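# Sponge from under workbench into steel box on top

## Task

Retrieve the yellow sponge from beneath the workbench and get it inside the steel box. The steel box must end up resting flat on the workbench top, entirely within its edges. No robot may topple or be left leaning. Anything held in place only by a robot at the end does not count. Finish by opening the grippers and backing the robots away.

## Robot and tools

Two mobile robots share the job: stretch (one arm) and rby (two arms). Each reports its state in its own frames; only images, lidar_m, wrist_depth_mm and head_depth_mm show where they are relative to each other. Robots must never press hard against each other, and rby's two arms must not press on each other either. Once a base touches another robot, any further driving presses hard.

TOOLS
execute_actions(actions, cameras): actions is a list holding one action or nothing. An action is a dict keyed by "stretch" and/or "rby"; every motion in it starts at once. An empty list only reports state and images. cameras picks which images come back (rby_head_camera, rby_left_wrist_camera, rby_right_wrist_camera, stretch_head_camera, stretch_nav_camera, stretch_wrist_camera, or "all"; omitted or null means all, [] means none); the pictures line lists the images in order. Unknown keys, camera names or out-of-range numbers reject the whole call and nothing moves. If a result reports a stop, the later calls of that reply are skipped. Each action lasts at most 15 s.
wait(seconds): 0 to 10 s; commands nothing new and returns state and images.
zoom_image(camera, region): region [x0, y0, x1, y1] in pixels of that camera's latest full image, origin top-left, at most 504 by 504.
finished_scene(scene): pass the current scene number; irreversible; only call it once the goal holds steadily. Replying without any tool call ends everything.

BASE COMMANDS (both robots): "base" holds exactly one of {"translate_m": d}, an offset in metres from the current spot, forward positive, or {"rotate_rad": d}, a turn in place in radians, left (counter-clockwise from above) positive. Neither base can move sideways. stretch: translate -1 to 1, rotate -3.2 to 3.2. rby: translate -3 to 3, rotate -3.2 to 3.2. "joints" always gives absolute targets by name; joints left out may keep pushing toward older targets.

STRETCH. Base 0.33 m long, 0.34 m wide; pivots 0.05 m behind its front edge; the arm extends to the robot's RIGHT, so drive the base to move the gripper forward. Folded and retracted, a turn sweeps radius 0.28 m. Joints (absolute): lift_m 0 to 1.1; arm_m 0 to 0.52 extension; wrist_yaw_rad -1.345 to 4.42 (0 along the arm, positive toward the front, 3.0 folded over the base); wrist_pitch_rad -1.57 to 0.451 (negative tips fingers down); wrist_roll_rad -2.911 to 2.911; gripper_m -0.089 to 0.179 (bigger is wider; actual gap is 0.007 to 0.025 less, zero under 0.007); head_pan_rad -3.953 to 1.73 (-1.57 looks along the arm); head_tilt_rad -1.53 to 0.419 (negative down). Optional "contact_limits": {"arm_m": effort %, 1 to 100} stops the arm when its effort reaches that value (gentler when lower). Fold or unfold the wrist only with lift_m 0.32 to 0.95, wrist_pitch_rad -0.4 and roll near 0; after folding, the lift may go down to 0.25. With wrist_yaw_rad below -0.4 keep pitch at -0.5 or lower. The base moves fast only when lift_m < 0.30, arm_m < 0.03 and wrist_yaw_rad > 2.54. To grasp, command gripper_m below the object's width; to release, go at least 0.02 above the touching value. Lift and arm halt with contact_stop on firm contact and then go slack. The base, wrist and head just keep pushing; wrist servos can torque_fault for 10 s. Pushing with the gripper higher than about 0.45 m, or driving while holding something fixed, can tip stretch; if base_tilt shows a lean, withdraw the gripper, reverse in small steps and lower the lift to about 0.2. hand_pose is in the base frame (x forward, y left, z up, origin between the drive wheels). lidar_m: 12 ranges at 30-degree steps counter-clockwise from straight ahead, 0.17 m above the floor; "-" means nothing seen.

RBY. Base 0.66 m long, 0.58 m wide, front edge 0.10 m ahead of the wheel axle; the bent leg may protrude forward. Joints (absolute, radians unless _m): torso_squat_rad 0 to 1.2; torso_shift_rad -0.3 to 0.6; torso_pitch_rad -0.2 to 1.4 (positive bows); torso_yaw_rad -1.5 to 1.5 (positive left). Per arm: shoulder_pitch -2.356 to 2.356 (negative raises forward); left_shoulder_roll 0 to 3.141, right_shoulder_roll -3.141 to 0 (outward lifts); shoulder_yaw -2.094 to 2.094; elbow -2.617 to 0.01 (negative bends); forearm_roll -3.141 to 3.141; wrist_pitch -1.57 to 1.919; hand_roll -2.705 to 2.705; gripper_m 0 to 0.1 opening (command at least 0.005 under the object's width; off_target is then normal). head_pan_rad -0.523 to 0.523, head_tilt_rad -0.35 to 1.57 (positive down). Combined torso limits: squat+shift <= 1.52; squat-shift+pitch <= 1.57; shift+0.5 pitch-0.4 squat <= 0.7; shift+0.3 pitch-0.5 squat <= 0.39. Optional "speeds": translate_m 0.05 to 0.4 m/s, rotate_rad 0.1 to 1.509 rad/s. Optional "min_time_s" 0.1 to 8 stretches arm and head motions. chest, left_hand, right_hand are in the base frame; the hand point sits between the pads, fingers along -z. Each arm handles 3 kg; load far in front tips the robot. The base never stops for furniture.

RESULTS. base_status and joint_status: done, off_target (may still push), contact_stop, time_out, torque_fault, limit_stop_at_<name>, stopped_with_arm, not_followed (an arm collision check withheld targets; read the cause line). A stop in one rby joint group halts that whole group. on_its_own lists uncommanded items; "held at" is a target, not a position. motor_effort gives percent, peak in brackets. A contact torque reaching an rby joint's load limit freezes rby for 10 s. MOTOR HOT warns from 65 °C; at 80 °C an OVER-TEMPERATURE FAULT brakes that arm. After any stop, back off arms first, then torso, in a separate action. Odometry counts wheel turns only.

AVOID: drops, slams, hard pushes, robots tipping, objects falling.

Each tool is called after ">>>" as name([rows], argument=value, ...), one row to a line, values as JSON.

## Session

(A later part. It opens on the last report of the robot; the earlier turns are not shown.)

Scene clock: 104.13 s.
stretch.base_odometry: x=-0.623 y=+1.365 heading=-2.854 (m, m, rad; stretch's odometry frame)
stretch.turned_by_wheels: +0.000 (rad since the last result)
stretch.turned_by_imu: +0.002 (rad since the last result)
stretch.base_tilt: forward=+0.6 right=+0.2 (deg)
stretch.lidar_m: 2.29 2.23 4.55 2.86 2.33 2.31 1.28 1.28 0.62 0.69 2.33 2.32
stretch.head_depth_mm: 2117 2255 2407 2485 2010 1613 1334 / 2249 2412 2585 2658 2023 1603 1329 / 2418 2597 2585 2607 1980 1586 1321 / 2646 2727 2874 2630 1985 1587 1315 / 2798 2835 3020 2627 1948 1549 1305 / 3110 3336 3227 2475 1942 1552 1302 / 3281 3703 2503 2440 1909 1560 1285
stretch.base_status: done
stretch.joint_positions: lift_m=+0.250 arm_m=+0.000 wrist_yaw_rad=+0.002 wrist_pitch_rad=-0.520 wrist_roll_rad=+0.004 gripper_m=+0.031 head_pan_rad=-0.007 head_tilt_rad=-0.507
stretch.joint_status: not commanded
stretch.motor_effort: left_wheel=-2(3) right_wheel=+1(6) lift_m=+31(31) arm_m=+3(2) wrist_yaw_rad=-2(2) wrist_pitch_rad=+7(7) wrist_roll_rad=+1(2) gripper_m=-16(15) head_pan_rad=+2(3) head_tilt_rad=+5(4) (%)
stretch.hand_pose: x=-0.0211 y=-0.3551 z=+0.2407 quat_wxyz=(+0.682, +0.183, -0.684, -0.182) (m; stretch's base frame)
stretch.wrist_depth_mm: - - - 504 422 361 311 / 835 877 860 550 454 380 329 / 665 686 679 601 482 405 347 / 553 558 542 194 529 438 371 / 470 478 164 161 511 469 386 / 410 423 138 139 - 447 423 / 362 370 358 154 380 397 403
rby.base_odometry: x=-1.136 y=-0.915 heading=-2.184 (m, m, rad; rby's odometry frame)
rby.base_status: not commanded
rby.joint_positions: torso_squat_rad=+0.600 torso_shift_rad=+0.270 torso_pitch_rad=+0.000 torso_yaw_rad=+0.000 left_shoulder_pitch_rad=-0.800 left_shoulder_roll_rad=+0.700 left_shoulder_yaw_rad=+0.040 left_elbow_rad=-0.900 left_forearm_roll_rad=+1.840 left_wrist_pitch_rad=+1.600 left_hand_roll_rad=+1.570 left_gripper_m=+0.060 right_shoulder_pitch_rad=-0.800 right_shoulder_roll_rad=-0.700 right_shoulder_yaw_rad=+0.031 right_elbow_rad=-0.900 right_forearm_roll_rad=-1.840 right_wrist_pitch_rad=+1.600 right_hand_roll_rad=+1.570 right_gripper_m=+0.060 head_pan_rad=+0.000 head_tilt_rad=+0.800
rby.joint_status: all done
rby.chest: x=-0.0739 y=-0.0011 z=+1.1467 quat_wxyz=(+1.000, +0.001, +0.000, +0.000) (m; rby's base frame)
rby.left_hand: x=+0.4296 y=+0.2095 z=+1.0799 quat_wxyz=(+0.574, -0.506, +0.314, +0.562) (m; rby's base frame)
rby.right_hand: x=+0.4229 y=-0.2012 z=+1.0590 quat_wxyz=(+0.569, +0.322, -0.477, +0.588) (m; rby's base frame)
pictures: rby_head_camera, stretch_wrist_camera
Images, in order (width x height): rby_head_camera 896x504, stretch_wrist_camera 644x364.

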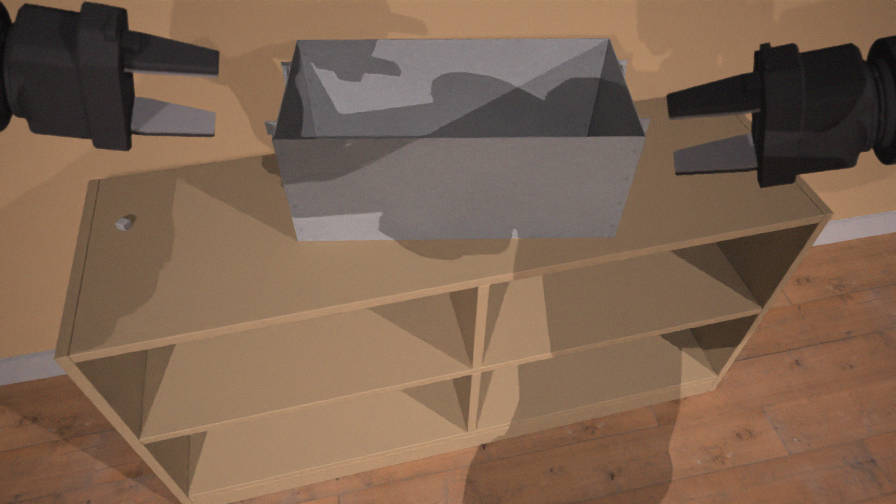

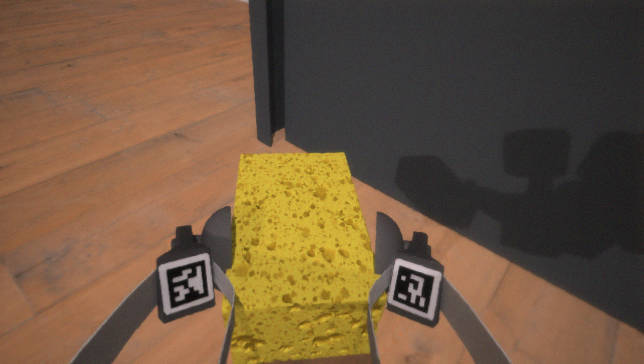

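>>> execute_actions([
  {"rby":{"joints":{"torso_squat_rad":0.85,"left_shoulder_pitch_rad":-0.5,"right_shoulder_pitch_rad":-0.5,"left_shoulder_roll_rad":0.65,"right_shoulder_roll_rad":-0.65,"left_elbow_rad":-1.1,"right_elbow_rad":-1.1,"left_wrist_pitch_rad":1.75,"right_wrist_pitch_rad":1.75,"head_tilt_rad":0.6}},"stretch":{"joints":{"lift_m":0.9,"wrist_pitch_rad":-0.3}}},
], cameras=["rby_head_camera"])

Scene clock: 111.53 s.
stretch.base_odometry: x=-0.623 y=+1.365 heading=-2.854 (m, m, rad; stretch's odometry frame)
stretch.turned_by_wheels: +0.000 (rad since the last result)
stretch.turned_by_imu: +0.001 (rad since the last result)
stretch.base_tilt: forward=+0.6 right=+0.3 (deg)
stretch.lidar_m: 2.29 2.23 4.52 2.87 2.33 2.31 1.28 1.28 0.62 0.69 2.33 2.31
stretch.head_depth_mm: 2114 2256 2406 2532 2006 1603 1333 / 2225 2371 2603 2693 1989 1604 1335 / 2416 2600 2576 2627 1983 1580 1324 / 2612 2699 2872 2648 1961 1559 1318 / 2847 2904 3006 2562 1969 1569 1308 / 3072 3182 3208 2494 1929 1573 1300 / 3449 2242 2486 2405 1927 1546 1299
stretch.base_status: not commanded
stretch.joint_positions: lift_m=+0.900 arm_m=+0.000 wrist_yaw_rad=+0.002 wrist_pitch_rad=-0.322 wrist_roll_rad=+0.004 gripper_m=+0.031 head_pan_rad=-0.007 head_tilt_rad=-0.507
stretch.joint_status: all done
stretch.motor_effort: left_wheel=-3(2) right_wheel=+2(1) lift_m=+52(55) arm_m=+2(3) wrist_yaw_rad=-2(3) wrist_pitch_rad=+8(9) wrist_roll_rad=+2(2) gripper_m=-16(16) head_pan_rad=+3(2) head_tilt_rad=+5(4) (%)
stretch.hand_pose: x=-0.0210 y=-0.3802 z=+0.9344 quat_wxyz=(+0.697, +0.114, -0.699, -0.113) (m; stretch's base frame)
stretch.wrist_depth_mm: - - - - - 938 825 / - - - - - 990 886 / - - - 809 834 852 861 / - - - 195 576 600 620 / - - 164 162 470 458 477 / - - 138 140 - 385 380 / - - - 154 560 528 342
rby.base_odometry: x=-1.136 y=-0.915 heading=-2.184 (m, m, rad; rby's odometry frame)
rby.base_status: not commanded
rby.joint_positions: torso_squat_rad=+0.850 torso_shift_rad=+0.270 torso_pitch_rad=+0.000 torso_yaw_rad=+0.000 left_shoulder_pitch_rad=-0.500 left_shoulder_roll_rad=+0.650 left_shoulder_yaw_rad=+0.039 left_elbow_rad=-1.100 left_forearm_roll_rad=+1.840 left_wrist_pitch_rad=+1.750 left_hand_roll_rad=+1.570 left_gripper_m=+0.060 right_shoulder_pitch_rad=-0.500 right_shoulder_roll_rad=-0.650 right_shoulder_yaw_rad=+0.031 right_elbow_rad=-1.100 right_forearm_roll_rad=-1.840 right_wrist_pitch_rad=+1.750 right_hand_roll_rad=+1.570 right_gripper_m=+0.060 head_pan_rad=+0.000 head_tilt_rad=+0.600
rby.joint_status: all done
rby.chest: x=-0.1048 y=-0.0009 z=+1.0352 quat_wxyz=(+1.000, +0.001, +0.000, +0.000) (m; rby's base frame)
rby.left_hand: x=+0.2984 y=+0.2065 z=+0.8679 quat_wxyz=(+0.596, -0.418, +0.400, +0.557) (m; rby's base frame)
rby.right_hand: x=+0.2872 y=-0.1968 z=+0.8506 quat_wxyz=(+0.557, +0.414, -0.388, +0.606) (m; rby's base frame)
pictures: rby_head_camera
Images, in order (width x height): rby_head_camera 896x504.

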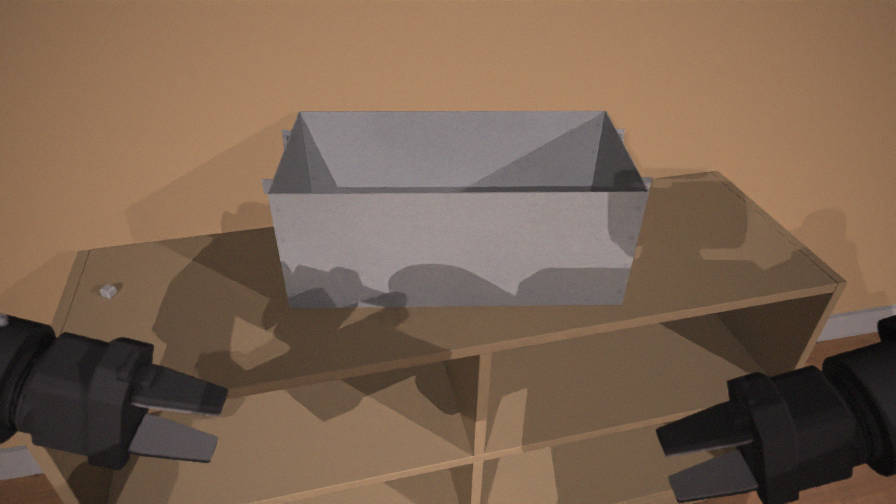

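>>> execute_actions([
  {"rby":{"joints":{"torso_squat_rad":0.9,"torso_pitch_rad":0.3,"left_shoulder_pitch_rad":-0.7,"right_shoulder_pitch_rad":-0.7,"left_shoulder_roll_rad":0.85,"right_shoulder_roll_rad":-0.85,"left_forearm_roll_rad":2.15,"right_forearm_roll_rad":-2.15,"left_wrist_pitch_rad":1.85,"right_wrist_pitch_rad":1.85,"head_tilt_rad":0.35}}},
], cameras=["rby_head_camera"])

Scene clock: 114.40 s.
stretch.base_odometry: x=-0.623 y=+1.365 heading=-2.854 (m, m, rad; stretch's odometry frame)
stretch.turned_by_wheels: +0.000 (rad since the last result)
stretch.turned_by_imu: +0.000 (rad since the last result)
stretch.base_tilt: forward=+0.7 right=+0.3 (deg)
stretch.lidar_m: 2.29 2.23 4.53 2.86 2.33 2.31 1.28 1.28 0.62 0.69 2.33 2.31
stretch.head_depth_mm: 2094 2257 2400 2504 1984 1602 1333 / 2273 2423 2616 2653 1986 1603 1337 / 2422 2606 2597 2602 1992 1596 1315 / 2609 2708 2885 2630 1954 1577 1319 / 2852 2881 3030 2580 1964 1574 1309 / 3135 3191 3236 2461 1946 1559 1301 / 3354 2168 2451 2412 1918 1550 1295
stretch.base_status: not commanded
stretch.joint_positions: lift_m=+0.900 arm_m=+0.000 wrist_yaw_rad=+0.002 wrist_pitch_rad=-0.322 wrist_roll_rad=+0.004 gripper_m=+0.031 head_pan_rad=-0.007 head_tilt_rad=-0.507
stretch.joint_status: not commanded
stretch.motor_effort: left_wheel=-2(2) right_wheel=+2(2) lift_m=+52(52) arm_m=+3(2) wrist_yaw_rad=-2(2) wrist_pitch_rad=+8(8) wrist_roll_rad=+2(2) gripper_m=-15(16) head_pan_rad=+2(2) head_tilt_rad=+4(4) (%)
stretch.hand_pose: x=-0.0210 y=-0.3802 z=+0.9344 quat_wxyz=(+0.697, +0.114, -0.699, -0.113) (m; stretch's base frame)
stretch.wrist_depth_mm: - - - - - 936 805 / - - - - - 967 872 / - - - 799 833 874 830 / - - - 195 582 583 608 / - - 164 162 471 456 468 / - - 138 139 - 389 379 / - - - 153 569 532 343
rby.base_odometry: x=-1.136 y=-0.915 heading=-2.184 (m, m, rad; rby's odometry frame)
rby.base_status: not commanded
rby.joint_positions: torso_squat_rad=+0.900 torso_shift_rad=+0.270 torso_pitch_rad=+0.300 torso_yaw_rad=+0.000 left_shoulder_pitch_rad=-0.700 left_shoulder_roll_rad=+0.850 left_shoulder_yaw_rad=+0.040 left_elbow_rad=-1.100 left_forearm_roll_rad=+2.150 left_wrist_pitch_rad=+1.850 left_hand_roll_rad=+1.570 left_gripper_m=+0.060 right_shoulder_pitch_rad=-0.700 right_shoulder_roll_rad=-0.850 right_shoulder_yaw_rad=+0.031 right_elbow_rad=-1.100 right_forearm_roll_rad=-2.150 right_wrist_pitch_rad=+1.850 right_hand_roll_rad=+1.570 right_gripper_m=+0.060 head_pan_rad=+0.000 head_tilt_rad=+0.350
rby.joint_status: all done
rby.chest: x=-0.0204 y=-0.0009 z=+0.9955 quat_wxyz=(+0.989, +0.001, +0.150, +0.000) (m; rby's base frame)
rby.left_hand: x=+0.3634 y=+0.2338 z=+0.8632 quat_wxyz=(+0.585, -0.418, +0.475, +0.507) (m; rby's base frame)
rby.right_hand: x=+0.3532 y=-0.2260 z=+0.8455 quat_wxyz=(+0.511, +0.492, -0.388, +0.589) (m; rby's base frame)
pictures: rby_head_camera
Images, in order (width x height): rby_head_camera 896x504.

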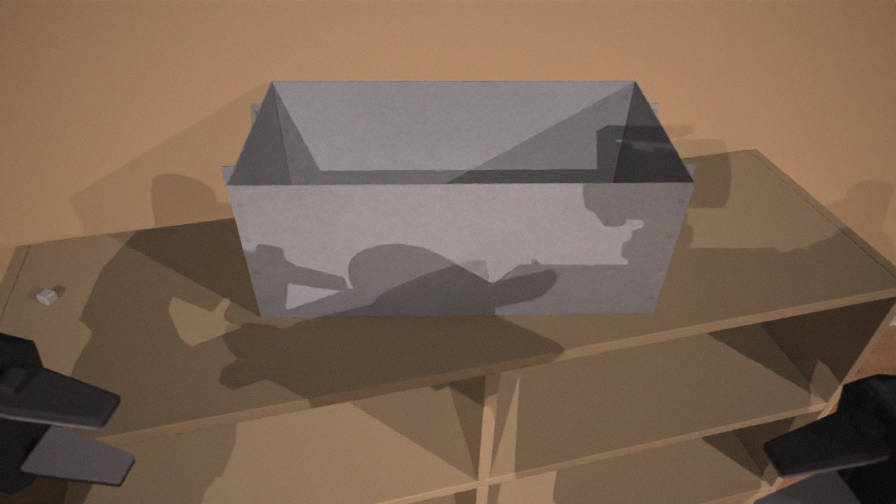

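>>> execute_actions([
  {"rby":{"joints":{"left_shoulder_yaw_rad":0.3,"right_shoulder_yaw_rad":-0.3,"left_shoulder_roll_rad":0.95,"right_shoulder_roll_rad":-0.95,"left_wrist_pitch_rad":1.9,"right_wrist_pitch_rad":1.9,"left_gripper_m":0.08,"right_gripper_m":0.08}}},
], cameras=["rby_head_camera"])

Scene clock: 116.23 s.
stretch.base_odometry: x=-0.623 y=+1.365 heading=-2.854 (m, m, rad; stretch's odometry frame)
stretch.turned_by_wheels: +0.000 (rad since the last result)
stretch.turned_by_imu: +0.000 (rad since the last result)
stretch.base_tilt: forward=+0.7 right=+0.3 (deg)
stretch.lidar_m: 2.29 2.23 4.54 2.87 2.33 2.31 1.28 1.29 0.62 0.69 2.33 2.32
stretch.head_depth_mm: 2109 2258 2388 2504 2005 1601 1339 / 2259 2400 2572 2651 2006 1586 1335 / 2445 2633 2622 2610 1977 1591 1321 / 2654 2741 2885 2612 1982 1571 1310 / 2864 2768 3022 2590 1968 1565 1306 / 3143 3093 3204 2459 1973 1562 1293 / 3320 2201 2475 2386 1953 1554 1297
stretch.base_status: not commanded
stretch.joint_positions: lift_m=+0.900 arm_m=+0.000 wrist_yaw_rad=+0.002 wrist_pitch_rad=-0.322 wrist_roll_rad=+0.004 gripper_m=+0.031 head_pan_rad=-0.007 head_tilt_rad=-0.507
stretch.joint_status: not commanded
stretch.motor_effort: left_wheel=-2(2) right_wheel=+2(2) lift_m=+52(52) arm_m=+3(3) wrist_yaw_rad=-3(1) wrist_pitch_rad=+8(8) wrist_roll_rad=+2(2) gripper_m=-16(16) head_pan_rad=+2(3) head_tilt_rad=+4(5) (%)
stretch.hand_pose: x=-0.0210 y=-0.3802 z=+0.9344 quat_wxyz=(+0.697, +0.114, -0.699, -0.113) (m; stretch's base frame)
stretch.wrist_depth_mm: - - - - - 961 821 / - - - - - 981 888 / - - - 815 797 867 862 / - - - 195 578 596 611 / - - 163 162 474 459 470 / - - 138 140 - 388 378 / - - - 154 570 517 342
rby.base_odometry: x=-1.136 y=-0.915 heading=-2.184 (m, m, rad; rby's odometry frame)
rby.base_status: not commanded
rby.joint_positions: torso_squat_rad=+0.900 torso_shift_rad=+0.270 torso_pitch_rad=+0.300 torso_yaw_rad=+0.000 left_shoulder_pitch_rad=-0.700 left_shoulder_roll_rad=+0.950 left_shoulder_yaw_rad=+0.300 left_elbow_rad=-1.100 left_forearm_roll_rad=+2.150 left_wrist_pitch_rad=+1.900 left_hand_roll_rad=+1.570 left_gripper_m=+0.080 right_shoulder_pitch_rad=-0.700 right_shoulder_roll_rad=-0.950 right_shoulder_yaw_rad=-0.300 right_elbow_rad=-1.100 right_forearm_roll_rad=-2.150 right_wrist_pitch_rad=+1.900 right_hand_roll_rad=+1.570 right_gripper_m=+0.080 head_pan_rad=+0.000 head_tilt_rad=+0.350
rby.joint_status: all done
rby.chest: x=-0.0205 y=-0.0009 z=+0.9955 quat_wxyz=(+0.989, +0.001, +0.149, +0.000) (m; rby's base frame)
rby.left_hand: x=+0.3788 y=+0.3007 z=+0.9385 quat_wxyz=(+0.592, -0.500, +0.387, +0.500) (m; rby's base frame)
rby.right_hand: x=+0.3786 y=-0.3024 z=+0.9373 quat_wxyz=(+0.500, +0.388, -0.500, +0.591) (m; rby's base frame)
pictures: rby_head_camera
Images, in order (width x height): rby_head_camera 896x504.

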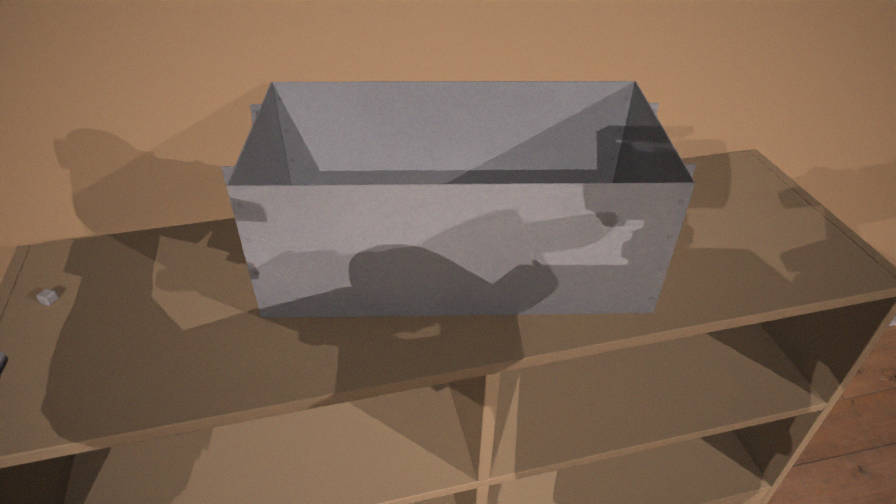

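>>> execute_actions([
  {"rby":{"base":{"translate_m":0.2},"joints":{"torso_squat_rad":1.12,"left_shoulder_roll_rad":1.0,"right_shoulder_roll_rad":-1.0}}},
], cameras=["rby_head_camera","rby_left_wrist_camera","rby_right_wrist_camera"])

Scene clock: 118.57 s.
stretch.base_odometry: x=-0.623 y=+1.365 heading=-2.854 (m, m, rad; stretch's odometry frame)
stretch.turned_by_wheels: +0.000 (rad since the last result)
stretch.turned_by_imu: +0.000 (rad since the last result)
stretch.base_tilt: forward=+0.6 right=+0.1 (deg)
stretch.lidar_m: 2.32 2.29 4.53 2.86 2.34 2.31 1.28 1.28 0.62 0.69 2.32 2.31
stretch.head_depth_mm: 2130 2245 2379 2527 1981 1612 1333 / 2266 2394 2597 2697 2006 1590 1328 / 2436 2619 2572 2638 1997 1594 1320 / 2602 2678 2893 2643 1960 1576 1307 / 2839 2864 3003 2583 1954 1547 1308 / 3153 2812 3018 2485 1932 1560 1302 / 3470 2216 2481 2440 1944 1527 1299
stretch.base_status: not commanded
stretch.joint_positions: lift_m=+0.900 arm_m=+0.000 wrist_yaw_rad=+0.002 wrist_pitch_rad=-0.322 wrist_roll_rad=+0.004 gripper_m=+0.031 head_pan_rad=-0.007 head_tilt_rad=-0.507
stretch.joint_status: not commanded
stretch.motor_effort: left_wheel=-2(2) right_wheel=+1(2) lift_m=+52(52) arm_m=+2(3) wrist_yaw_rad=-2(3) wrist_pitch_rad=+8(8) wrist_roll_rad=+2(2) gripper_m=-16(17) head_pan_rad=+3(2) head_tilt_rad=+4(5) (%)
stretch.hand_pose: x=-0.0210 y=-0.3802 z=+0.9344 quat_wxyz=(+0.697, +0.114, -0.699, -0.113) (m; stretch's base frame)
stretch.wrist_depth_mm: - - - - - 960 853 / - - - - - 990 888 / - - - 814 826 874 846 / - - - 196 580 599 614 / - - 164 161 470 448 479 / - - 138 140 - 392 379 / - - - 153 560 519 339
rby.base_odometry: x=-1.251 y=-1.079 heading=-2.183 (m, m, rad; rby's odometry frame)
rby.base_status: done
rby.joint_positions: torso_squat_rad=+1.120 torso_shift_rad=+0.270 torso_pitch_rad=+0.300 torso_yaw_rad=+0.000 left_shoulder_pitch_rad=-0.700 left_shoulder_roll_rad=+1.000 left_shoulder_yaw_rad=+0.300 left_elbow_rad=-1.100 left_forearm_roll_rad=+2.150 left_wrist_pitch_rad=+1.900 left_hand_roll_rad=+1.570 left_gripper_m=+0.080 right_shoulder_pitch_rad=-0.700 right_shoulder_roll_rad=-1.000 right_shoulder_yaw_rad=-0.300 right_elbow_rad=-1.100 right_forearm_roll_rad=-2.150 right_wrist_pitch_rad=+1.900 right_hand_roll_rad=+1.570 right_gripper_m=+0.080 head_pan_rad=+0.000 head_tilt_rad=+0.350
rby.joint_status: all done
rby.chest: x=-0.0552 y=-0.0008 z=+0.8700 quat_wxyz=(+0.989, +0.001, +0.149, +0.000) (m; rby's base frame)
rby.left_hand: x=+0.3440 y=+0.3134 z=+0.8212 quat_wxyz=(+0.601, -0.492, +0.368, +0.511) (m; rby's base frame)
rby.right_hand: x=+0.3439 y=-0.3148 z=+0.8199 quat_wxyz=(+0.511, +0.369, -0.493, +0.599) (m; rby's base frame)
pictures: rby_head_camera, rby_left_wrist_camera, rby_right_wrist_camera
Images, in order (width x height): rby_head_camera 896x504, rby_left_wrist_camera 644x364, rby_right_wrist_camera 644x364.

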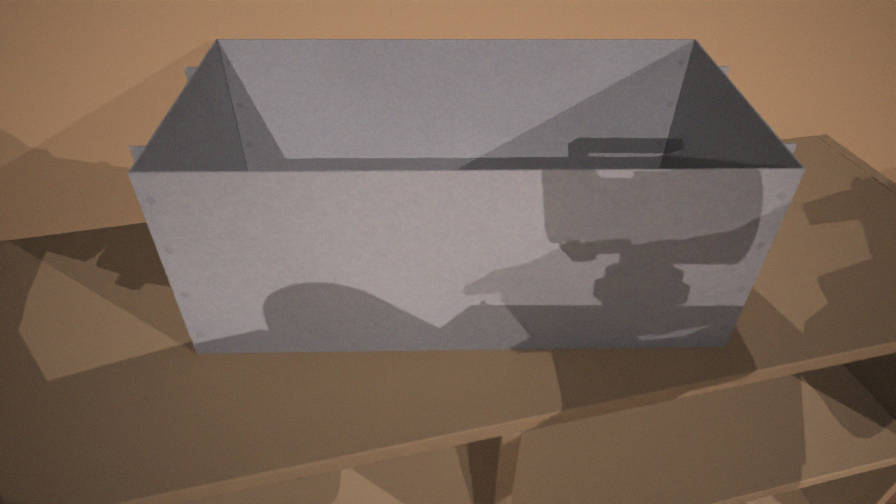

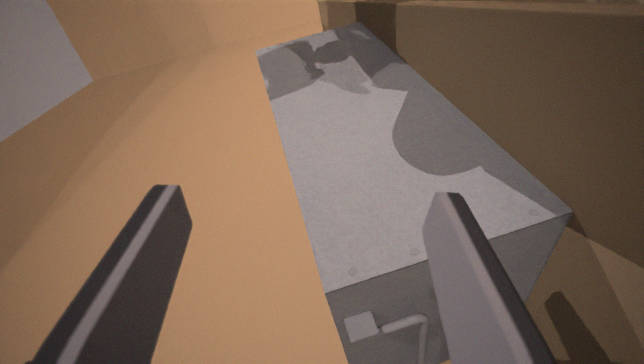

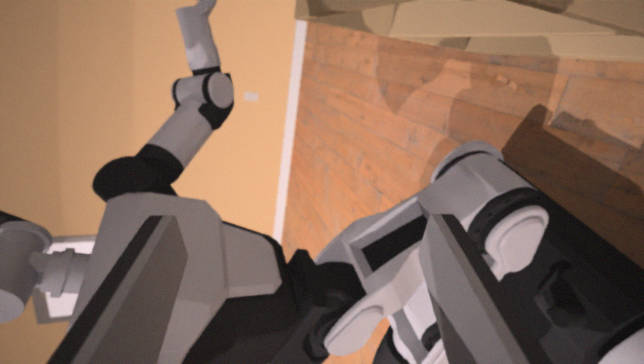

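>>> execute_actions([
  {"rby":{"joints":{"torso_squat_rad":0.65,"torso_pitch_rad":0.7,"head_tilt_rad":0.1}}},
], cameras=["rby_head_camera","rby_left_wrist_camera"])

Scene clock: 122.00 s.
stretch.base_odometry: x=-0.623 y=+1.365 heading=-2.854 (m, m, rad; stretch's odometry frame)
stretch.turned_by_wheels: +0.000 (rad since the last result)
stretch.turned_by_imu: +0.001 (rad since the last result)
stretch.base_tilt: forward=+0.6 right=+0.3 (deg)
stretch.lidar_m: 2.32 2.28 4.53 2.87 2.33 2.31 1.28 1.28 0.62 0.69 2.33 2.32
stretch.head_depth_mm: 2089 2238 2390 2519 2005 1594 1329 / 2281 2435 2593 2637 1979 1570 1331 / 2405 2607 2585 2647 2008 1584 1327 / 2605 2606 2895 2601 2000 1579 1316 / 2837 2758 2990 2620 1955 1576 1306 / 2995 2408 3157 2490 1952 1558 1304 / 3423 2268 3762 2417 1918 1557 1299
stretch.base_status: not commanded
stretch.joint_positions: lift_m=+0.900 arm_m=+0.000 wrist_yaw_rad=+0.002 wrist_pitch_rad=-0.322 wrist_roll_rad=+0.004 gripper_m=+0.031 head_pan_rad=-0.007 head_tilt_rad=-0.507
stretch.joint_status: not commanded
stretch.motor_effort: left_wheel=-2(3) right_wheel=+2(2) lift_m=+53(53) arm_m=+3(3) wrist_yaw_rad=-1(3) wrist_pitch_rad=+8(7) wrist_roll_rad=+2(2) gripper_m=-15(15) head_pan_rad=+2(3) head_tilt_rad=+5(4) (%)
stretch.hand_pose: x=-0.0210 y=-0.3802 z=+0.9344 quat_wxyz=(+0.697, +0.114, -0.699, -0.113) (m; stretch's base frame)
stretch.wrist_depth_mm: - - - - - 950 832 / - - - - - - 849 / - - - 802 796 843 870 / - - - 195 569 600 620 / - - 163 162 468 455 469 / - - 137 139 - 388 378 / - - - 153 555 514 342
rby.base_odometry: x=-1.251 y=-1.079 heading=-2.183 (m, m, rad; rby's odometry frame)
rby.base_status: not commanded
rby.joint_positions: torso_squat_rad=+0.650 torso_shift_rad=+0.270 torso_pitch_rad=+0.700 torso_yaw_rad=+0.000 left_shoulder_pitch_rad=-0.700 left_shoulder_roll_rad=+1.000 left_shoulder_yaw_rad=+0.300 left_elbow_rad=-1.100 left_forearm_roll_rad=+2.150 left_wrist_pitch_rad=+1.900 left_hand_roll_rad=+1.570 left_gripper_m=+0.080 right_shoulder_pitch_rad=-0.700 right_shoulder_roll_rad=-1.000 right_shoulder_yaw_rad=-0.300 right_elbow_rad=-1.100 right_forearm_roll_rad=-2.150 right_wrist_pitch_rad=+1.900 right_hand_roll_rad=+1.570 right_gripper_m=+0.080 head_pan_rad=+0.000 head_tilt_rad=+0.100
rby.joint_status: all done
rby.chest: x=+0.1201 y=-0.0010 z=+1.0542 quat_wxyz=(+0.939, +0.001, +0.343, +0.000) (m; rby's base frame)
rby.left_hand: x=+0.4686 y=+0.3134 z=+0.8538 quat_wxyz=(+0.516, -0.381, +0.480, +0.599) (m; rby's base frame)
rby.right_hand: x=+0.4682 y=-0.3149 z=+0.8526 quat_wxyz=(+0.599, +0.481, -0.382, +0.514) (m; rby's base frame)
pictures: rby_head_camera, rby_left_wrist_camera
Images, in order (width x height): rby_head_camera 896x504, rby_left_wrist_camera 644x364.

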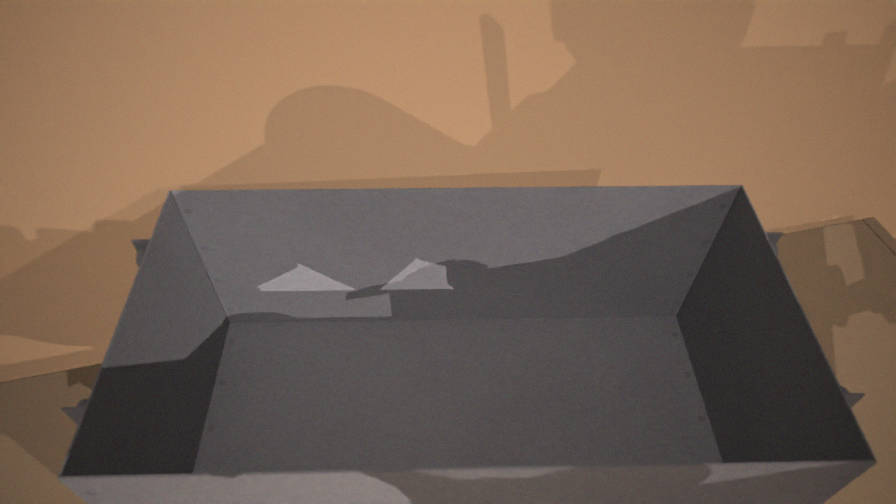

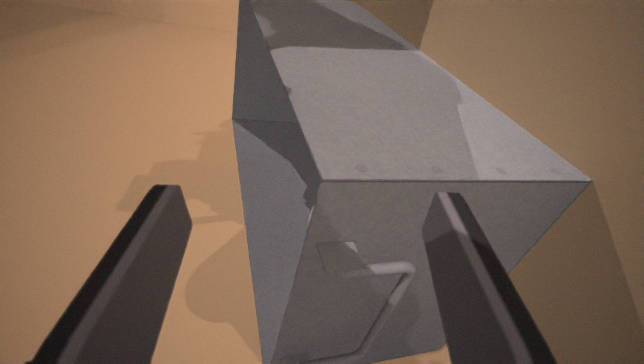

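>>> execute_actions([
  {"rby":{"joints":{"torso_squat_rad":0.74}}},
], cameras=[])

>>> execute_actions([
  {"rby":{"base":{"translate_m":0.08},"speeds":{"translate_m":0.05}}},
], cameras=["rby_head_camera","rby_left_wrist_camera","rby_right_wrist_camera"])

Scene clock: 123.40 s.
stretch.base_odometry: x=-0.623 y=+1.365 heading=-2.854 (m, m, rad; stretch's odometry frame)
stretch.turned_by_wheels: +0.000 (rad since the last result)
stretch.turned_by_imu: +0.000 (rad since the last result)
stretch.base_tilt: forward=+0.6 right=+0.4 (deg)
stretch.lidar_m: 2.31 2.28 4.52 2.87 2.33 2.31 1.28 1.28 0.62 0.69 2.33 2.32
stretch.head_depth_mm: 2109 2261 2388 2533 2013 1591 1329 / 2268 2415 2570 2664 1997 1592 1330 / 2420 2623 2607 2628 1973 1571 1316 / 2598 2678 2891 2605 1981 1580 1313 / 2859 2787 3003 2608 1947 1572 1311 / 3050 2340 3119 2483 1940 1567 1308 / 3434 2304 3735 2438 1922 1547 1296
stretch.base_status: not commanded
stretch.joint_positions: lift_m=+0.900 arm_m=+0.000 wrist_yaw_rad=+0.002 wrist_pitch_rad=-0.322 wrist_roll_rad=+0.004 gripper_m=+0.031 head_pan_rad=-0.007 head_tilt_rad=-0.507
stretch.joint_status: not commanded
stretch.motor_effort: left_wheel=-2(2) right_wheel=+1(2) lift_m=+52(52) arm_m=+2(3) wrist_yaw_rad=-3(3) wrist_pitch_rad=+8(7) wrist_roll_rad=+2(2) gripper_m=-17(14) head_pan_rad=+3(2) head_tilt_rad=+5(5) (%)
stretch.hand_pose: x=-0.0210 y=-0.3802 z=+0.9344 quat_wxyz=(+0.697, +0.114, -0.699, -0.113) (m; stretch's base frame)
stretch.wrist_depth_mm: - - - - - 961 843 / - - - - - 995 872 / - - - 805 822 861 846 / - - - 196 582 588 630 / - - 163 162 475 454 477 / - - 138 139 - 388 380 / - - - 153 571 527 342
rby.base_odometry: x=-1.251 y=-1.079 heading=-2.183 (m, m, rad; rby's odometry frame)
rby.base_status: not commanded
rby.joint_positions: torso_squat_rad=+0.740 torso_shift_rad=+0.270 torso_pitch_rad=+0.700 torso_yaw_rad=+0.000 left_shoulder_pitch_rad=-0.700 left_shoulder_roll_rad=+1.000 left_shoulder_yaw_rad=+0.300 left_elbow_rad=-1.100 left_forearm_roll_rad=+2.150 left_wrist_pitch_rad=+1.900 left_hand_roll_rad=+1.570 left_gripper_m=+0.080 right_shoulder_pitch_rad=-0.700 right_shoulder_roll_rad=-1.000 right_shoulder_yaw_rad=-0.300 right_elbow_rad=-1.100 right_forearm_roll_rad=-2.150 right_wrist_pitch_rad=+1.900 right_hand_roll_rad=+1.570 right_gripper_m=+0.080 head_pan_rad=+0.000 head_tilt_rad=+0.100
rby.joint_status: all done
rby.chest: x=+0.1092 y=-0.0009 z=+1.0153 quat_wxyz=(+0.939, +0.001, +0.343, +0.000) (m; rby's base frame)
rby.left_hand: x=+0.4578 y=+0.3134 z=+0.8150 quat_wxyz=(+0.516, -0.381, +0.480, +0.599) (m; rby's base frame)
rby.right_hand: x=+0.4574 y=-0.3149 z=+0.8139 quat_wxyz=(+0.599, +0.481, -0.382, +0.514) (m; rby's base frame)
pictures: none
No camera images: the call's "cameras" was empty. Leave "cameras" out to get every camera's image.

Scene clock: 125.73 s.
stretch.base_odometry: x=-0.623 y=+1.365 heading=-2.854 (m, m, rad; stretch's odometry frame)
stretch.turned_by_wheels: +0.000 (rad since the last result)
stretch.turned_by_imu: +0.000 (rad since the last result)
stretch.base_tilt: forward=+0.4 right=+0.3 (deg)
stretch.lidar_m: 2.35 2.31 4.55 2.86 2.34 2.30 1.28 1.28 0.62 0.69 2.33 2.31
stretch.head_depth_mm: 2103 2253 2400 2510 2028 1595 1325 / 2274 2440 2597 2678 1989 1600 1331 / 2425 2589 2627 2617 1982 1587 1317 / 2625 2668 2939 2611 1950 1569 1311 / 2863 2707 3002 2590 1952 1572 1319 / 2948 2330 2593 2517 1939 1565 1303 / 3449 3758 3691 2471 1929 1535 1285
stretch.base_status: not commanded
stretch.joint_positions: lift_m=+0.900 arm_m=+0.000 wrist_yaw_rad=+0.002 wrist_pitch_rad=-0.322 wrist_roll_rad=+0.004 gripper_m=+0.031 head_pan_rad=-0.007 head_tilt_rad=-0.507
stretch.joint_status: not commanded
stretch.motor_effort: left_wheel=-2(2) right_wheel=+2(1) lift_m=+52(52) arm_m=+2(3) wrist_yaw_rad=-2(2) wrist_pitch_rad=+8(8) wrist_roll_rad=+2(1) gripper_m=-15(15) head_pan_rad=+3(2) head_tilt_rad=+4(4) (%)
stretch.hand_pose: x=-0.0210 y=-0.3802 z=+0.9344 quat_wxyz=(+0.697, +0.114, -0.699, -0.113) (m; stretch's base frame)
stretch.wrist_depth_mm: - - - - - 952 835 / - - - - - 961 881 / - - - 807 809 839 867 / - - - 196 577 607 615 / - - 164 161 476 464 468 / - - 138 139 - 383 380 / - - - 154 562 518 342
rby.base_odometry: x=-1.297 y=-1.145 heading=-2.183 (m, m, rad; rby's odometry frame)
rby.base_status: done
rby.joint_positions: torso_squat_rad=+0.740 torso_shift_rad=+0.270 torso_pitch_rad=+0.700 torso_yaw_rad=+0.000 left_shoulder_pitch_rad=-0.700 left_shoulder_roll_rad=+1.000 left_shoulder_yaw_rad=+0.300 left_elbow_rad=-1.100 left_forearm_roll_rad=+2.150 left_wrist_pitch_rad=+1.900 left_hand_roll_rad=+1.570 left_gripper_m=+0.080 right_shoulder_pitch_rad=-0.700 right_shoulder_roll_rad=-1.000 right_shoulder_yaw_rad=-0.300 right_elbow_rad=-1.100 right_forearm_roll_rad=-2.150 right_wrist_pitch_rad=+1.900 right_hand_roll_rad=+1.570 right_gripper_m=+0.080 head_pan_rad=+0.000 head_tilt_rad=+0.100
rby.joint_status: not commanded
rby.chest: x=+0.1092 y=-0.0009 z=+1.0154 quat_wxyz=(+0.939, +0.001, +0.343, +0.000) (m; rby's base frame)
rby.left_hand: x=+0.4578 y=+0.3134 z=+0.8150 quat_wxyz=(+0.516, -0.381, +0.480, +0.599) (m; rby's base frame)
rby.right_hand: x=+0.4574 y=-0.3149 z=+0.8139 quat_wxyz=(+0.599, +0.481, -0.382, +0.514) (m; rby's base frame)
pictures: rby_head_camera, rby_left_wrist_camera, rby_right_wrist_camera
Images, in order (width x height): rby_head_camera 896x504, rby_left_wrist_camera 644x364, rby_right_wrist_camera 644x364.

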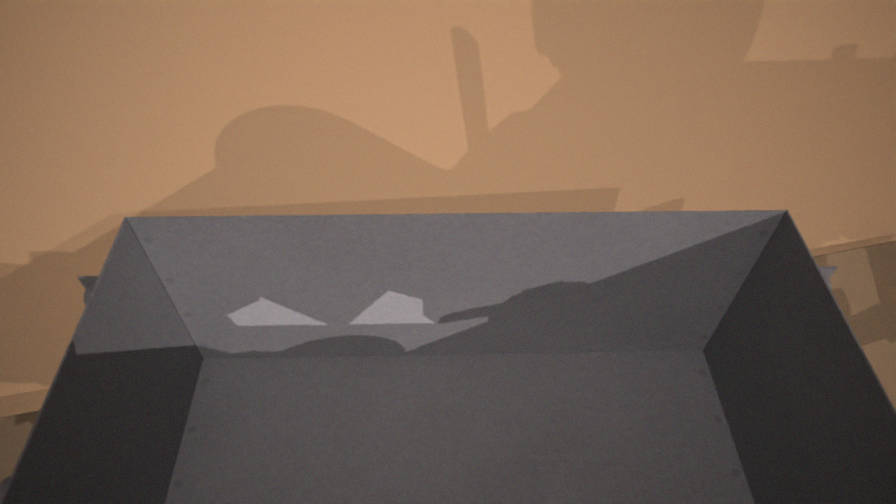

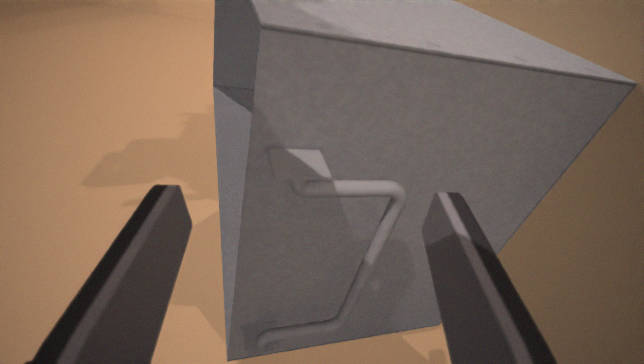

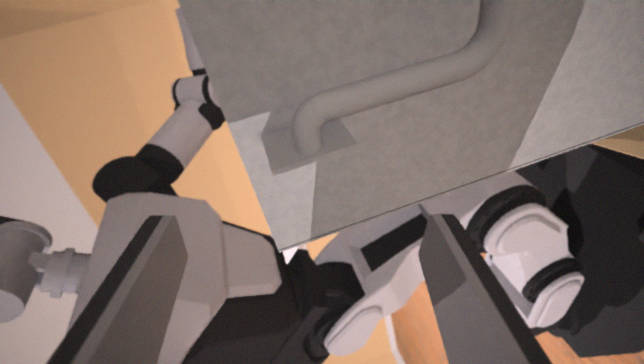

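>>> execute_actions([
  {"rby":{"base":{"translate_m":0.075},"speeds":{"translate_m":0.05}}},
], cameras=["rby_left_wrist_camera","rby_right_wrist_camera"])

Scene clock: 128.93 s.
stretch.base_odometry: x=-0.623 y=+1.365 heading=-2.854 (m, m, rad; stretch's odometry frame)
stretch.turned_by_wheels: +0.000 (rad since the last result)
stretch.turned_by_imu: +0.000 (rad since the last result)
stretch.base_tilt: forward=+0.5 right=+0.4 (deg)
stretch.lidar_m: 2.36 2.33 4.54 2.86 2.34 2.30 1.28 1.28 0.62 0.69 2.33 2.32
stretch.head_depth_mm: 2113 2235 2429 2517 2040 1601 1333 / 2248 2424 2587 2649 1998 1591 1329 / 2427 2581 2596 2621 2004 1601 1326 / 2646 2638 2846 2657 1975 1585 1313 / 2828 2692 3016 2617 1974 1573 1303 / 3049 2402 2663 2503 1939 1562 1304 / 3438 3836 3816 2479 1950 1565 1290
stretch.base_status: not commanded
stretch.joint_positions: lift_m=+0.900 arm_m=+0.000 wrist_yaw_rad=+0.002 wrist_pitch_rad=-0.322 wrist_roll_rad=+0.004 gripper_m=+0.031 head_pan_rad=-0.007 head_tilt_rad=-0.507
stretch.joint_status: not commanded
stretch.motor_effort: left_wheel=-2(2) right_wheel=+2(2) lift_m=+53(52) arm_m=+3(3) wrist_yaw_rad=-3(3) wrist_pitch_rad=+8(8) wrist_roll_rad=+1(1) gripper_m=-16(16) head_pan_rad=+2(2) head_tilt_rad=+5(5) (%)
stretch.hand_pose: x=-0.0210 y=-0.3802 z=+0.9344 quat_wxyz=(+0.697, +0.114, -0.699, -0.113) (m; stretch's base frame)
stretch.wrist_depth_mm: - - - - - 950 858 / - - - - - - 860 / - - - 813 831 877 866 / - - - 195 573 595 631 / - - 163 162 473 463 466 / - - 138 140 - 393 378 / - - - 152 578 517 341
rby.base_odometry: x=-1.340 y=-1.206 heading=-2.183 (m, m, rad; rby's odometry frame)
rby.base_status: done
rby.joint_positions: torso_squat_rad=+0.740 torso_shift_rad=+0.270 torso_pitch_rad=+0.700 torso_yaw_rad=+0.000 left_shoulder_pitch_rad=-0.700 left_shoulder_roll_rad=+1.000 left_shoulder_yaw_rad=+0.300 left_elbow_rad=-1.100 left_forearm_roll_rad=+2.150 left_wrist_pitch_rad=+1.900 left_hand_roll_rad=+1.570 left_gripper_m=+0.080 right_shoulder_pitch_rad=-0.700 right_shoulder_roll_rad=-1.000 right_shoulder_yaw_rad=-0.300 right_elbow_rad=-1.100 right_forearm_roll_rad=-2.150 right_wrist_pitch_rad=+1.900 right_hand_roll_rad=+1.570 right_gripper_m=+0.080 head_pan_rad=+0.000 head_tilt_rad=+0.100
rby.joint_status: not commanded
rby.chest: x=+0.1092 y=-0.0009 z=+1.0154 quat_wxyz=(+0.939, +0.001, +0.343, +0.000) (m; rby's base frame)
rby.left_hand: x=+0.4577 y=+0.3135 z=+0.8149 quat_wxyz=(+0.516, -0.381, +0.480, +0.599) (m; rby's base frame)
rby.right_hand: x=+0.4575 y=-0.3148 z=+0.8139 quat_wxyz=(+0.599, +0.481, -0.382, +0.514) (m; rby's base frame)
pictures: rby_left_wrist_camera, rby_right_wrist_camera
Images, in order (width x height): rby_left_wrist_camera 644x364, rby_right_wrist_camera 644x364.

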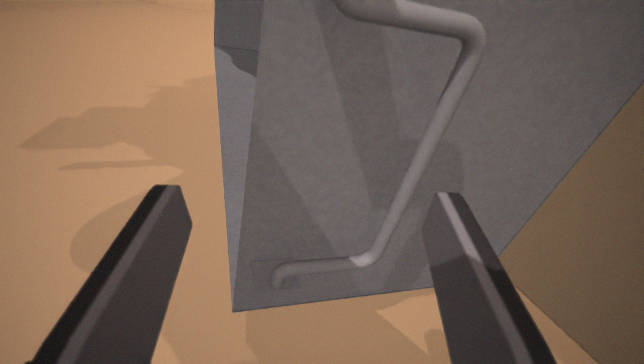

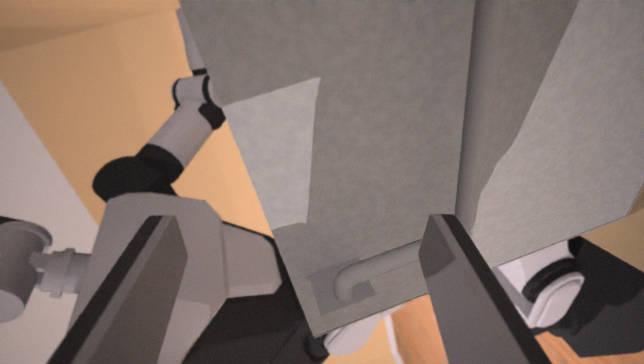

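>>> execute_actions([
  {"rby":{"joints":{"torso_squat_rad":0.8}}},
], cameras=[])

>>> execute_actions([
  {"rby":{"joints":{"left_shoulder_yaw_rad":0.2,"right_shoulder_yaw_rad":-0.2},"min_time_s":1.5}},
], cameras=["rby_head_camera","rby_left_wrist_camera","rby_right_wrist_camera"])

Scene clock: 130.50 s.
stretch.base_odometry: x=-0.623 y=+1.365 heading=-2.854 (m, m, rad; stretch's odometry frame)
stretch.turned_by_wheels: +0.000 (rad since the last result)
stretch.turned_by_imu: +0.000 (rad since the last result)
stretch.base_tilt: forward=+0.7 right=+0.1 (deg)
stretch.lidar_m: 2.36 2.33 4.55 2.87 2.33 2.31 1.28 1.28 0.62 0.69 2.33 2.32
stretch.head_depth_mm: 2101 2249 2421 2509 2006 1622 1323 / 2275 2398 2607 2627 2015 1595 1320 / 2414 2586 2593 2632 1975 1598 1327 / 2637 2677 2909 2656 1964 1590 1324 / 2866 2665 3002 2584 1960 1569 1313 / 3071 2370 2655 2539 1927 1551 1303 / 3453 3761 3755 2468 1930 1554 1293
stretch.base_status: not commanded
stretch.joint_positions: lift_m=+0.900 arm_m=+0.000 wrist_yaw_rad=+0.002 wrist_pitch_rad=-0.322 wrist_roll_rad=+0.004 gripper_m=+0.031 head_pan_rad=-0.007 head_tilt_rad=-0.507
stretch.joint_status: not commanded
stretch.motor_effort: left_wheel=-2(2) right_wheel=+2(2) lift_m=+52(52) arm_m=+3(2) wrist_yaw_rad=-2(2) wrist_pitch_rad=+8(8) wrist_roll_rad=+1(2) gripper_m=-16(16) head_pan_rad=+3(3) head_tilt_rad=+5(4) (%)
stretch.hand_pose: x=-0.0210 y=-0.3802 z=+0.9344 quat_wxyz=(+0.697, +0.114, -0.699, -0.113) (m; stretch's base frame)
stretch.wrist_depth_mm: - - - - - 978 848 / - - - - - 981 895 / - - - 815 821 878 866 / - - - 195 574 598 634 / - - 164 161 465 462 474 / - - 137 140 - 390 376 / - - - 152 574 523 340
rby.base_odometry: x=-1.340 y=-1.206 heading=-2.183 (m, m, rad; rby's odometry frame)
rby.base_status: not commanded
rby.joint_positions: torso_squat_rad=+0.800 torso_shift_rad=+0.270 torso_pitch_rad=+0.700 torso_yaw_rad=+0.000 left_shoulder_pitch_rad=-0.700 left_shoulder_roll_rad=+1.000 left_shoulder_yaw_rad=+0.300 left_elbow_rad=-1.100 left_forearm_roll_rad=+2.150 left_wrist_pitch_rad=+1.900 left_hand_roll_rad=+1.570 left_gripper_m=+0.080 right_shoulder_pitch_rad=-0.700 right_shoulder_roll_rad=-1.000 right_shoulder_yaw_rad=-0.300 right_elbow_rad=-1.100 right_forearm_roll_rad=-2.150 right_wrist_pitch_rad=+1.900 right_hand_roll_rad=+1.570 right_gripper_m=+0.080 head_pan_rad=+0.000 head_tilt_rad=+0.100
rby.joint_status: all done
rby.chest: x=+0.1014 y=-0.0009 z=+0.9872 quat_wxyz=(+0.939, +0.001, +0.343, +0.000) (m; rby's base frame)
rby.left_hand: x=+0.4499 y=+0.3135 z=+0.7868 quat_wxyz=(+0.516, -0.381, +0.480, +0.599) (m; rby's base frame)
rby.right_hand: x=+0.4497 y=-0.3148 z=+0.7857 quat_wxyz=(+0.599, +0.481, -0.382, +0.514) (m; rby's base frame)
pictures: none
No camera images: the call's "cameras" was empty. Leave "cameras" out to get every camera's image.

Scene clock: 132.30 s.
stretch.base_odometry: x=-0.623 y=+1.365 heading=-2.854 (m, m, rad; stretch's odometry frame)
stretch.turned_by_wheels: +0.000 (rad since the last result)
stretch.turned_by_imu: +0.000 (rad since the last result)
stretch.base_tilt: forward=+0.6 right=+0.4 (deg)
stretch.lidar_m: 2.36 2.33 4.55 2.86 2.33 2.31 1.28 1.28 0.62 0.69 2.33 2.31
stretch.head_depth_mm: 2093 2247 2400 2540 2014 1615 1346 / 2252 2414 2614 2659 2008 1585 1332 / 2415 2556 2569 2620 1974 1600 1319 / 2628 2653 2868 2608 1956 1578 1318 / 2820 2674 3021 2597 1957 1563 1308 / 3026 2345 2626 2509 1941 1568 1298 / 3480 3809 3775 2462 1934 1546 1300
stretch.base_status: not commanded
stretch.joint_positions: lift_m=+0.900 arm_m=+0.000 wrist_yaw_rad=+0.002 wrist_pitch_rad=-0.322 wrist_roll_rad=+0.004 gripper_m=+0.031 head_pan_rad=-0.007 head_tilt_rad=-0.507
stretch.joint_status: not commanded
stretch.motor_effort: left_wheel=-2(2) right_wheel=+2(2) lift_m=+52(52) arm_m=+3(2) wrist_yaw_rad=-2(3) wrist_pitch_rad=+8(8) wrist_roll_rad=+2(1) gripper_m=-16(16) head_pan_rad=+2(3) head_tilt_rad=+5(4) (%)
stretch.hand_pose: x=-0.0210 y=-0.3802 z=+0.9344 quat_wxyz=(+0.697, +0.114, -0.699, -0.113) (m; stretch's base frame)
stretch.wrist_depth_mm: - - - - - 932 844 / - - - - - 984 878 / - - - 785 836 871 836 / - - - 195 575 594 623 / - - 164 161 473 456 465 / - - 138 139 - 388 380 / - - - 153 565 523 344
rby.base_odometry: x=-1.340 y=-1.206 heading=-2.183 (m, m, rad; rby's odometry frame)
rby.base_status: not commanded
rby.joint_positions: torso_squat_rad=+0.800 torso_shift_rad=+0.270 torso_pitch_rad=+0.700 torso_yaw_rad=+0.000 left_shoulder_pitch_rad=-0.700 left_shoulder_roll_rad=+1.000 left_shoulder_yaw_rad=+0.200 left_elbow_rad=-1.100 left_forearm_roll_rad=+2.150 left_wrist_pitch_rad=+1.900 left_hand_roll_rad=+1.570 left_gripper_m=+0.080 right_shoulder_pitch_rad=-0.700 right_shoulder_roll_rad=-1.001 right_shoulder_yaw_rad=-0.201 right_elbow_rad=-1.100 right_forearm_roll_rad=-2.150 right_wrist_pitch_rad=+1.900 right_hand_roll_rad=+1.570 right_gripper_m=+0.080 head_pan_rad=+0.000 head_tilt_rad=+0.100
rby.joint_status: all done
rby.chest: x=+0.1014 y=-0.0010 z=+0.9872 quat_wxyz=(+0.939, +0.001, +0.343, +0.000) (m; rby's base frame)
rby.left_hand: x=+0.4341 y=+0.3001 z=+0.7657 quat_wxyz=(+0.518, -0.339, +0.506, +0.601) (m; rby's base frame)
rby.right_hand: x=+0.4340 y=-0.3020 z=+0.7650 quat_wxyz=(+0.601, +0.507, -0.340, +0.516) (m; rby's base frame)
pictures: rby_head_camera, rby_left_wrist_camera, rby_right_wrist_camera
Images, in order (width x height): rby_head_camera 896x504, rby_left_wrist_camera 644x364, rby_right_wrist_camera 644x364.

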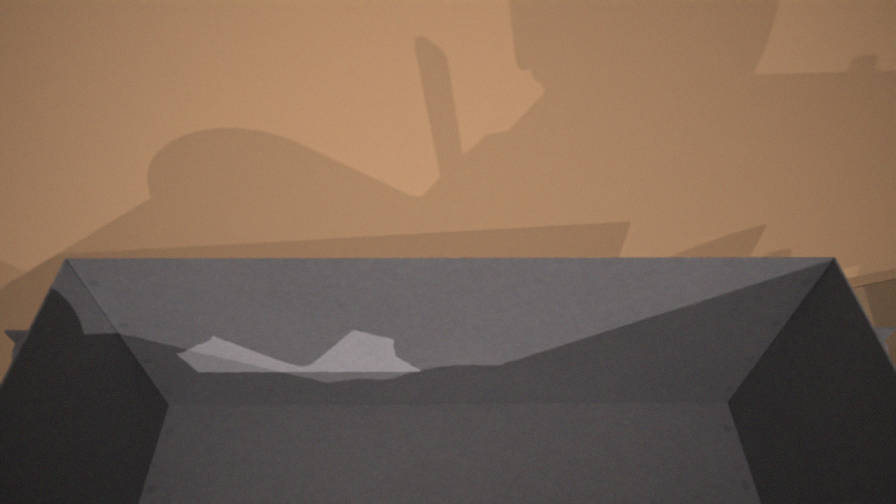

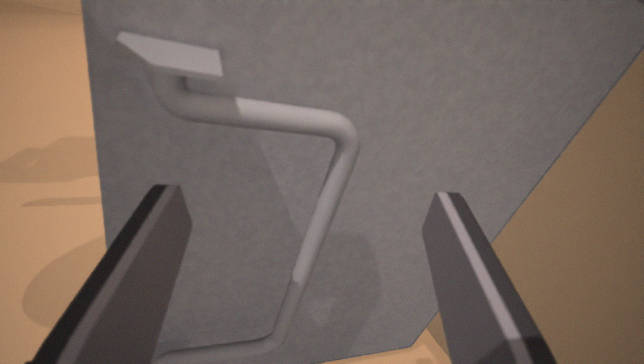

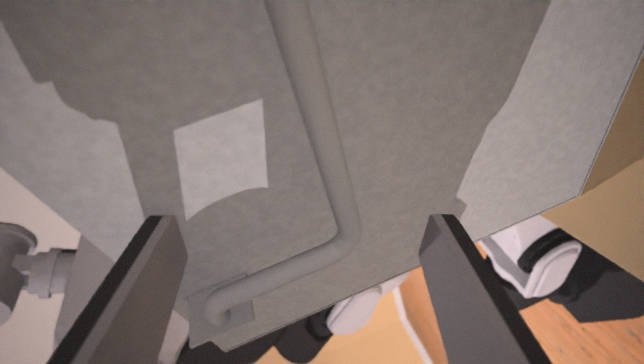

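>>> execute_actions([
  {"rby":{"base":{"translate_m":0.025},"speeds":{"translate_m":0.05},"joints":{"left_shoulder_roll_rad":0.93,"right_shoulder_roll_rad":-0.93},"min_time_s":1.5}},
], cameras=["rby_left_wrist_camera","rby_right_wrist_camera"])

Scene clock: 134.13 s.
stretch.base_odometry: x=-0.623 y=+1.365 heading=-2.854 (m, m, rad; stretch's odometry frame)
stretch.turned_by_wheels: +0.000 (rad since the last result)
stretch.turned_by_imu: +0.000 (rad since the last result)
stretch.base_tilt: forward=+0.7 right=+0.4 (deg)
stretch.lidar_m: 2.35 2.33 4.55 2.86 2.34 2.31 1.28 1.28 0.62 0.69 2.33 2.32
stretch.head_depth_mm: 2114 2237 2395 2528 2021 1605 1332 / 2232 2414 2596 2644 2011 1610 1331 / 2418 2574 2578 2616 1968 1584 1317 / 2596 2642 2894 2647 1950 1571 1329 / 2813 2658 2974 2627 1948 1571 1316 / 3060 2394 2671 2500 1958 1561 1298 / 3477 3809 3787 2443 1909 1561 1298
stretch.base_status: not commanded
stretch.joint_positions: lift_m=+0.900 arm_m=+0.000 wrist_yaw_rad=+0.002 wrist_pitch_rad=-0.322 wrist_roll_rad=+0.004 gripper_m=+0.031 head_pan_rad=-0.007 head_tilt_rad=-0.507
stretch.joint_status: not commanded
stretch.motor_effort: left_wheel=-2(2) right_wheel=+2(2) lift_m=+52(52) arm_m=+3(3) wrist_yaw_rad=-1(3) wrist_pitch_rad=+8(8) wrist_roll_rad=+2(2) gripper_m=-17(17) head_pan_rad=+2(2) head_tilt_rad=+4(4) (%)
stretch.hand_pose: x=-0.0210 y=-0.3802 z=+0.9344 quat_wxyz=(+0.697, +0.114, -0.699, -0.113) (m; stretch's base frame)
stretch.wrist_depth_mm: - - - - - 961 829 / - - - - - - 854 / - - - 802 835 892 867 / - - - 195 586 591 629 / - - 164 162 471 460 473 / - - 138 140 - 391 381 / - - - 154 569 517 342
rby.base_odometry: x=-1.354 y=-1.226 heading=-2.181 (m, m, rad; rby's odometry frame)
rby.base_status: done
rby.joint_positions: torso_squat_rad=+0.800 torso_shift_rad=+0.269 torso_pitch_rad=+0.699 torso_yaw_rad=+0.001 left_shoulder_pitch_rad=-0.688 left_shoulder_roll_rad=+0.971 left_shoulder_yaw_rad=+0.210 left_elbow_rad=-1.093 left_forearm_roll_rad=+2.152 left_wrist_pitch_rad=+1.902 left_hand_roll_rad=+1.570 left_gripper_m=+0.080 right_shoulder_pitch_rad=-0.696 right_shoulder_roll_rad=-0.971 right_shoulder_yaw_rad=-0.208 right_elbow_rad=-1.093 right_forearm_roll_rad=-2.151 right_wrist_pitch_rad=+1.901 right_hand_roll_rad=+1.570 right_gripper_m=+0.080 head_pan_rad=+0.000 head_tilt_rad=+0.100
rby.joint_status: left_shoulder_roll_rad contact_stop (moved -0.029 of -0.070); right_shoulder_roll_rad contact_stop (moved +0.030 of +0.071)
rby.on_its_own: left_shoulder_roll_rad is held at +0.970, not at your +0.930, since a contact_stop; right_shoulder_roll_rad is held at -0.971, not at your -0.930, since a contact_stop
rby.chest: x=+0.1007 y=-0.0009 z=+0.9875 quat_wxyz=(+0.940, +0.001, +0.342, +0.001) (m; rby's base frame)
rby.left_hand: x=+0.4295 y=+0.2967 z=+0.7610 quat_wxyz=(+0.505, -0.346, +0.516, +0.600) (m; rby's base frame)
rby.right_hand: x=+0.4318 y=-0.2961 z=+0.7615 quat_wxyz=(+0.597, +0.517, -0.348, +0.506) (m; rby's base frame)
pictures: rby_left_wrist_camera, rby_right_wrist_camera
Images, in order (width x height): rby_left_wrist_camera 644x364, rby_right_wrist_camera 644x364.

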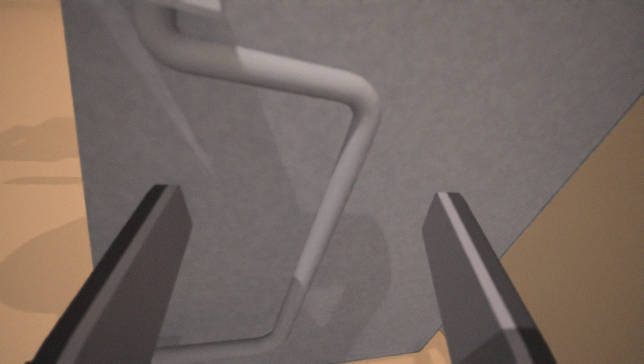

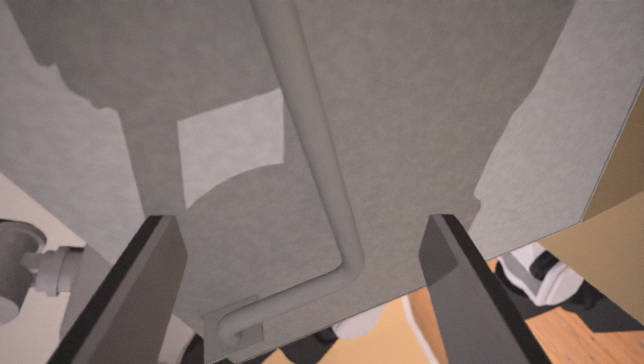

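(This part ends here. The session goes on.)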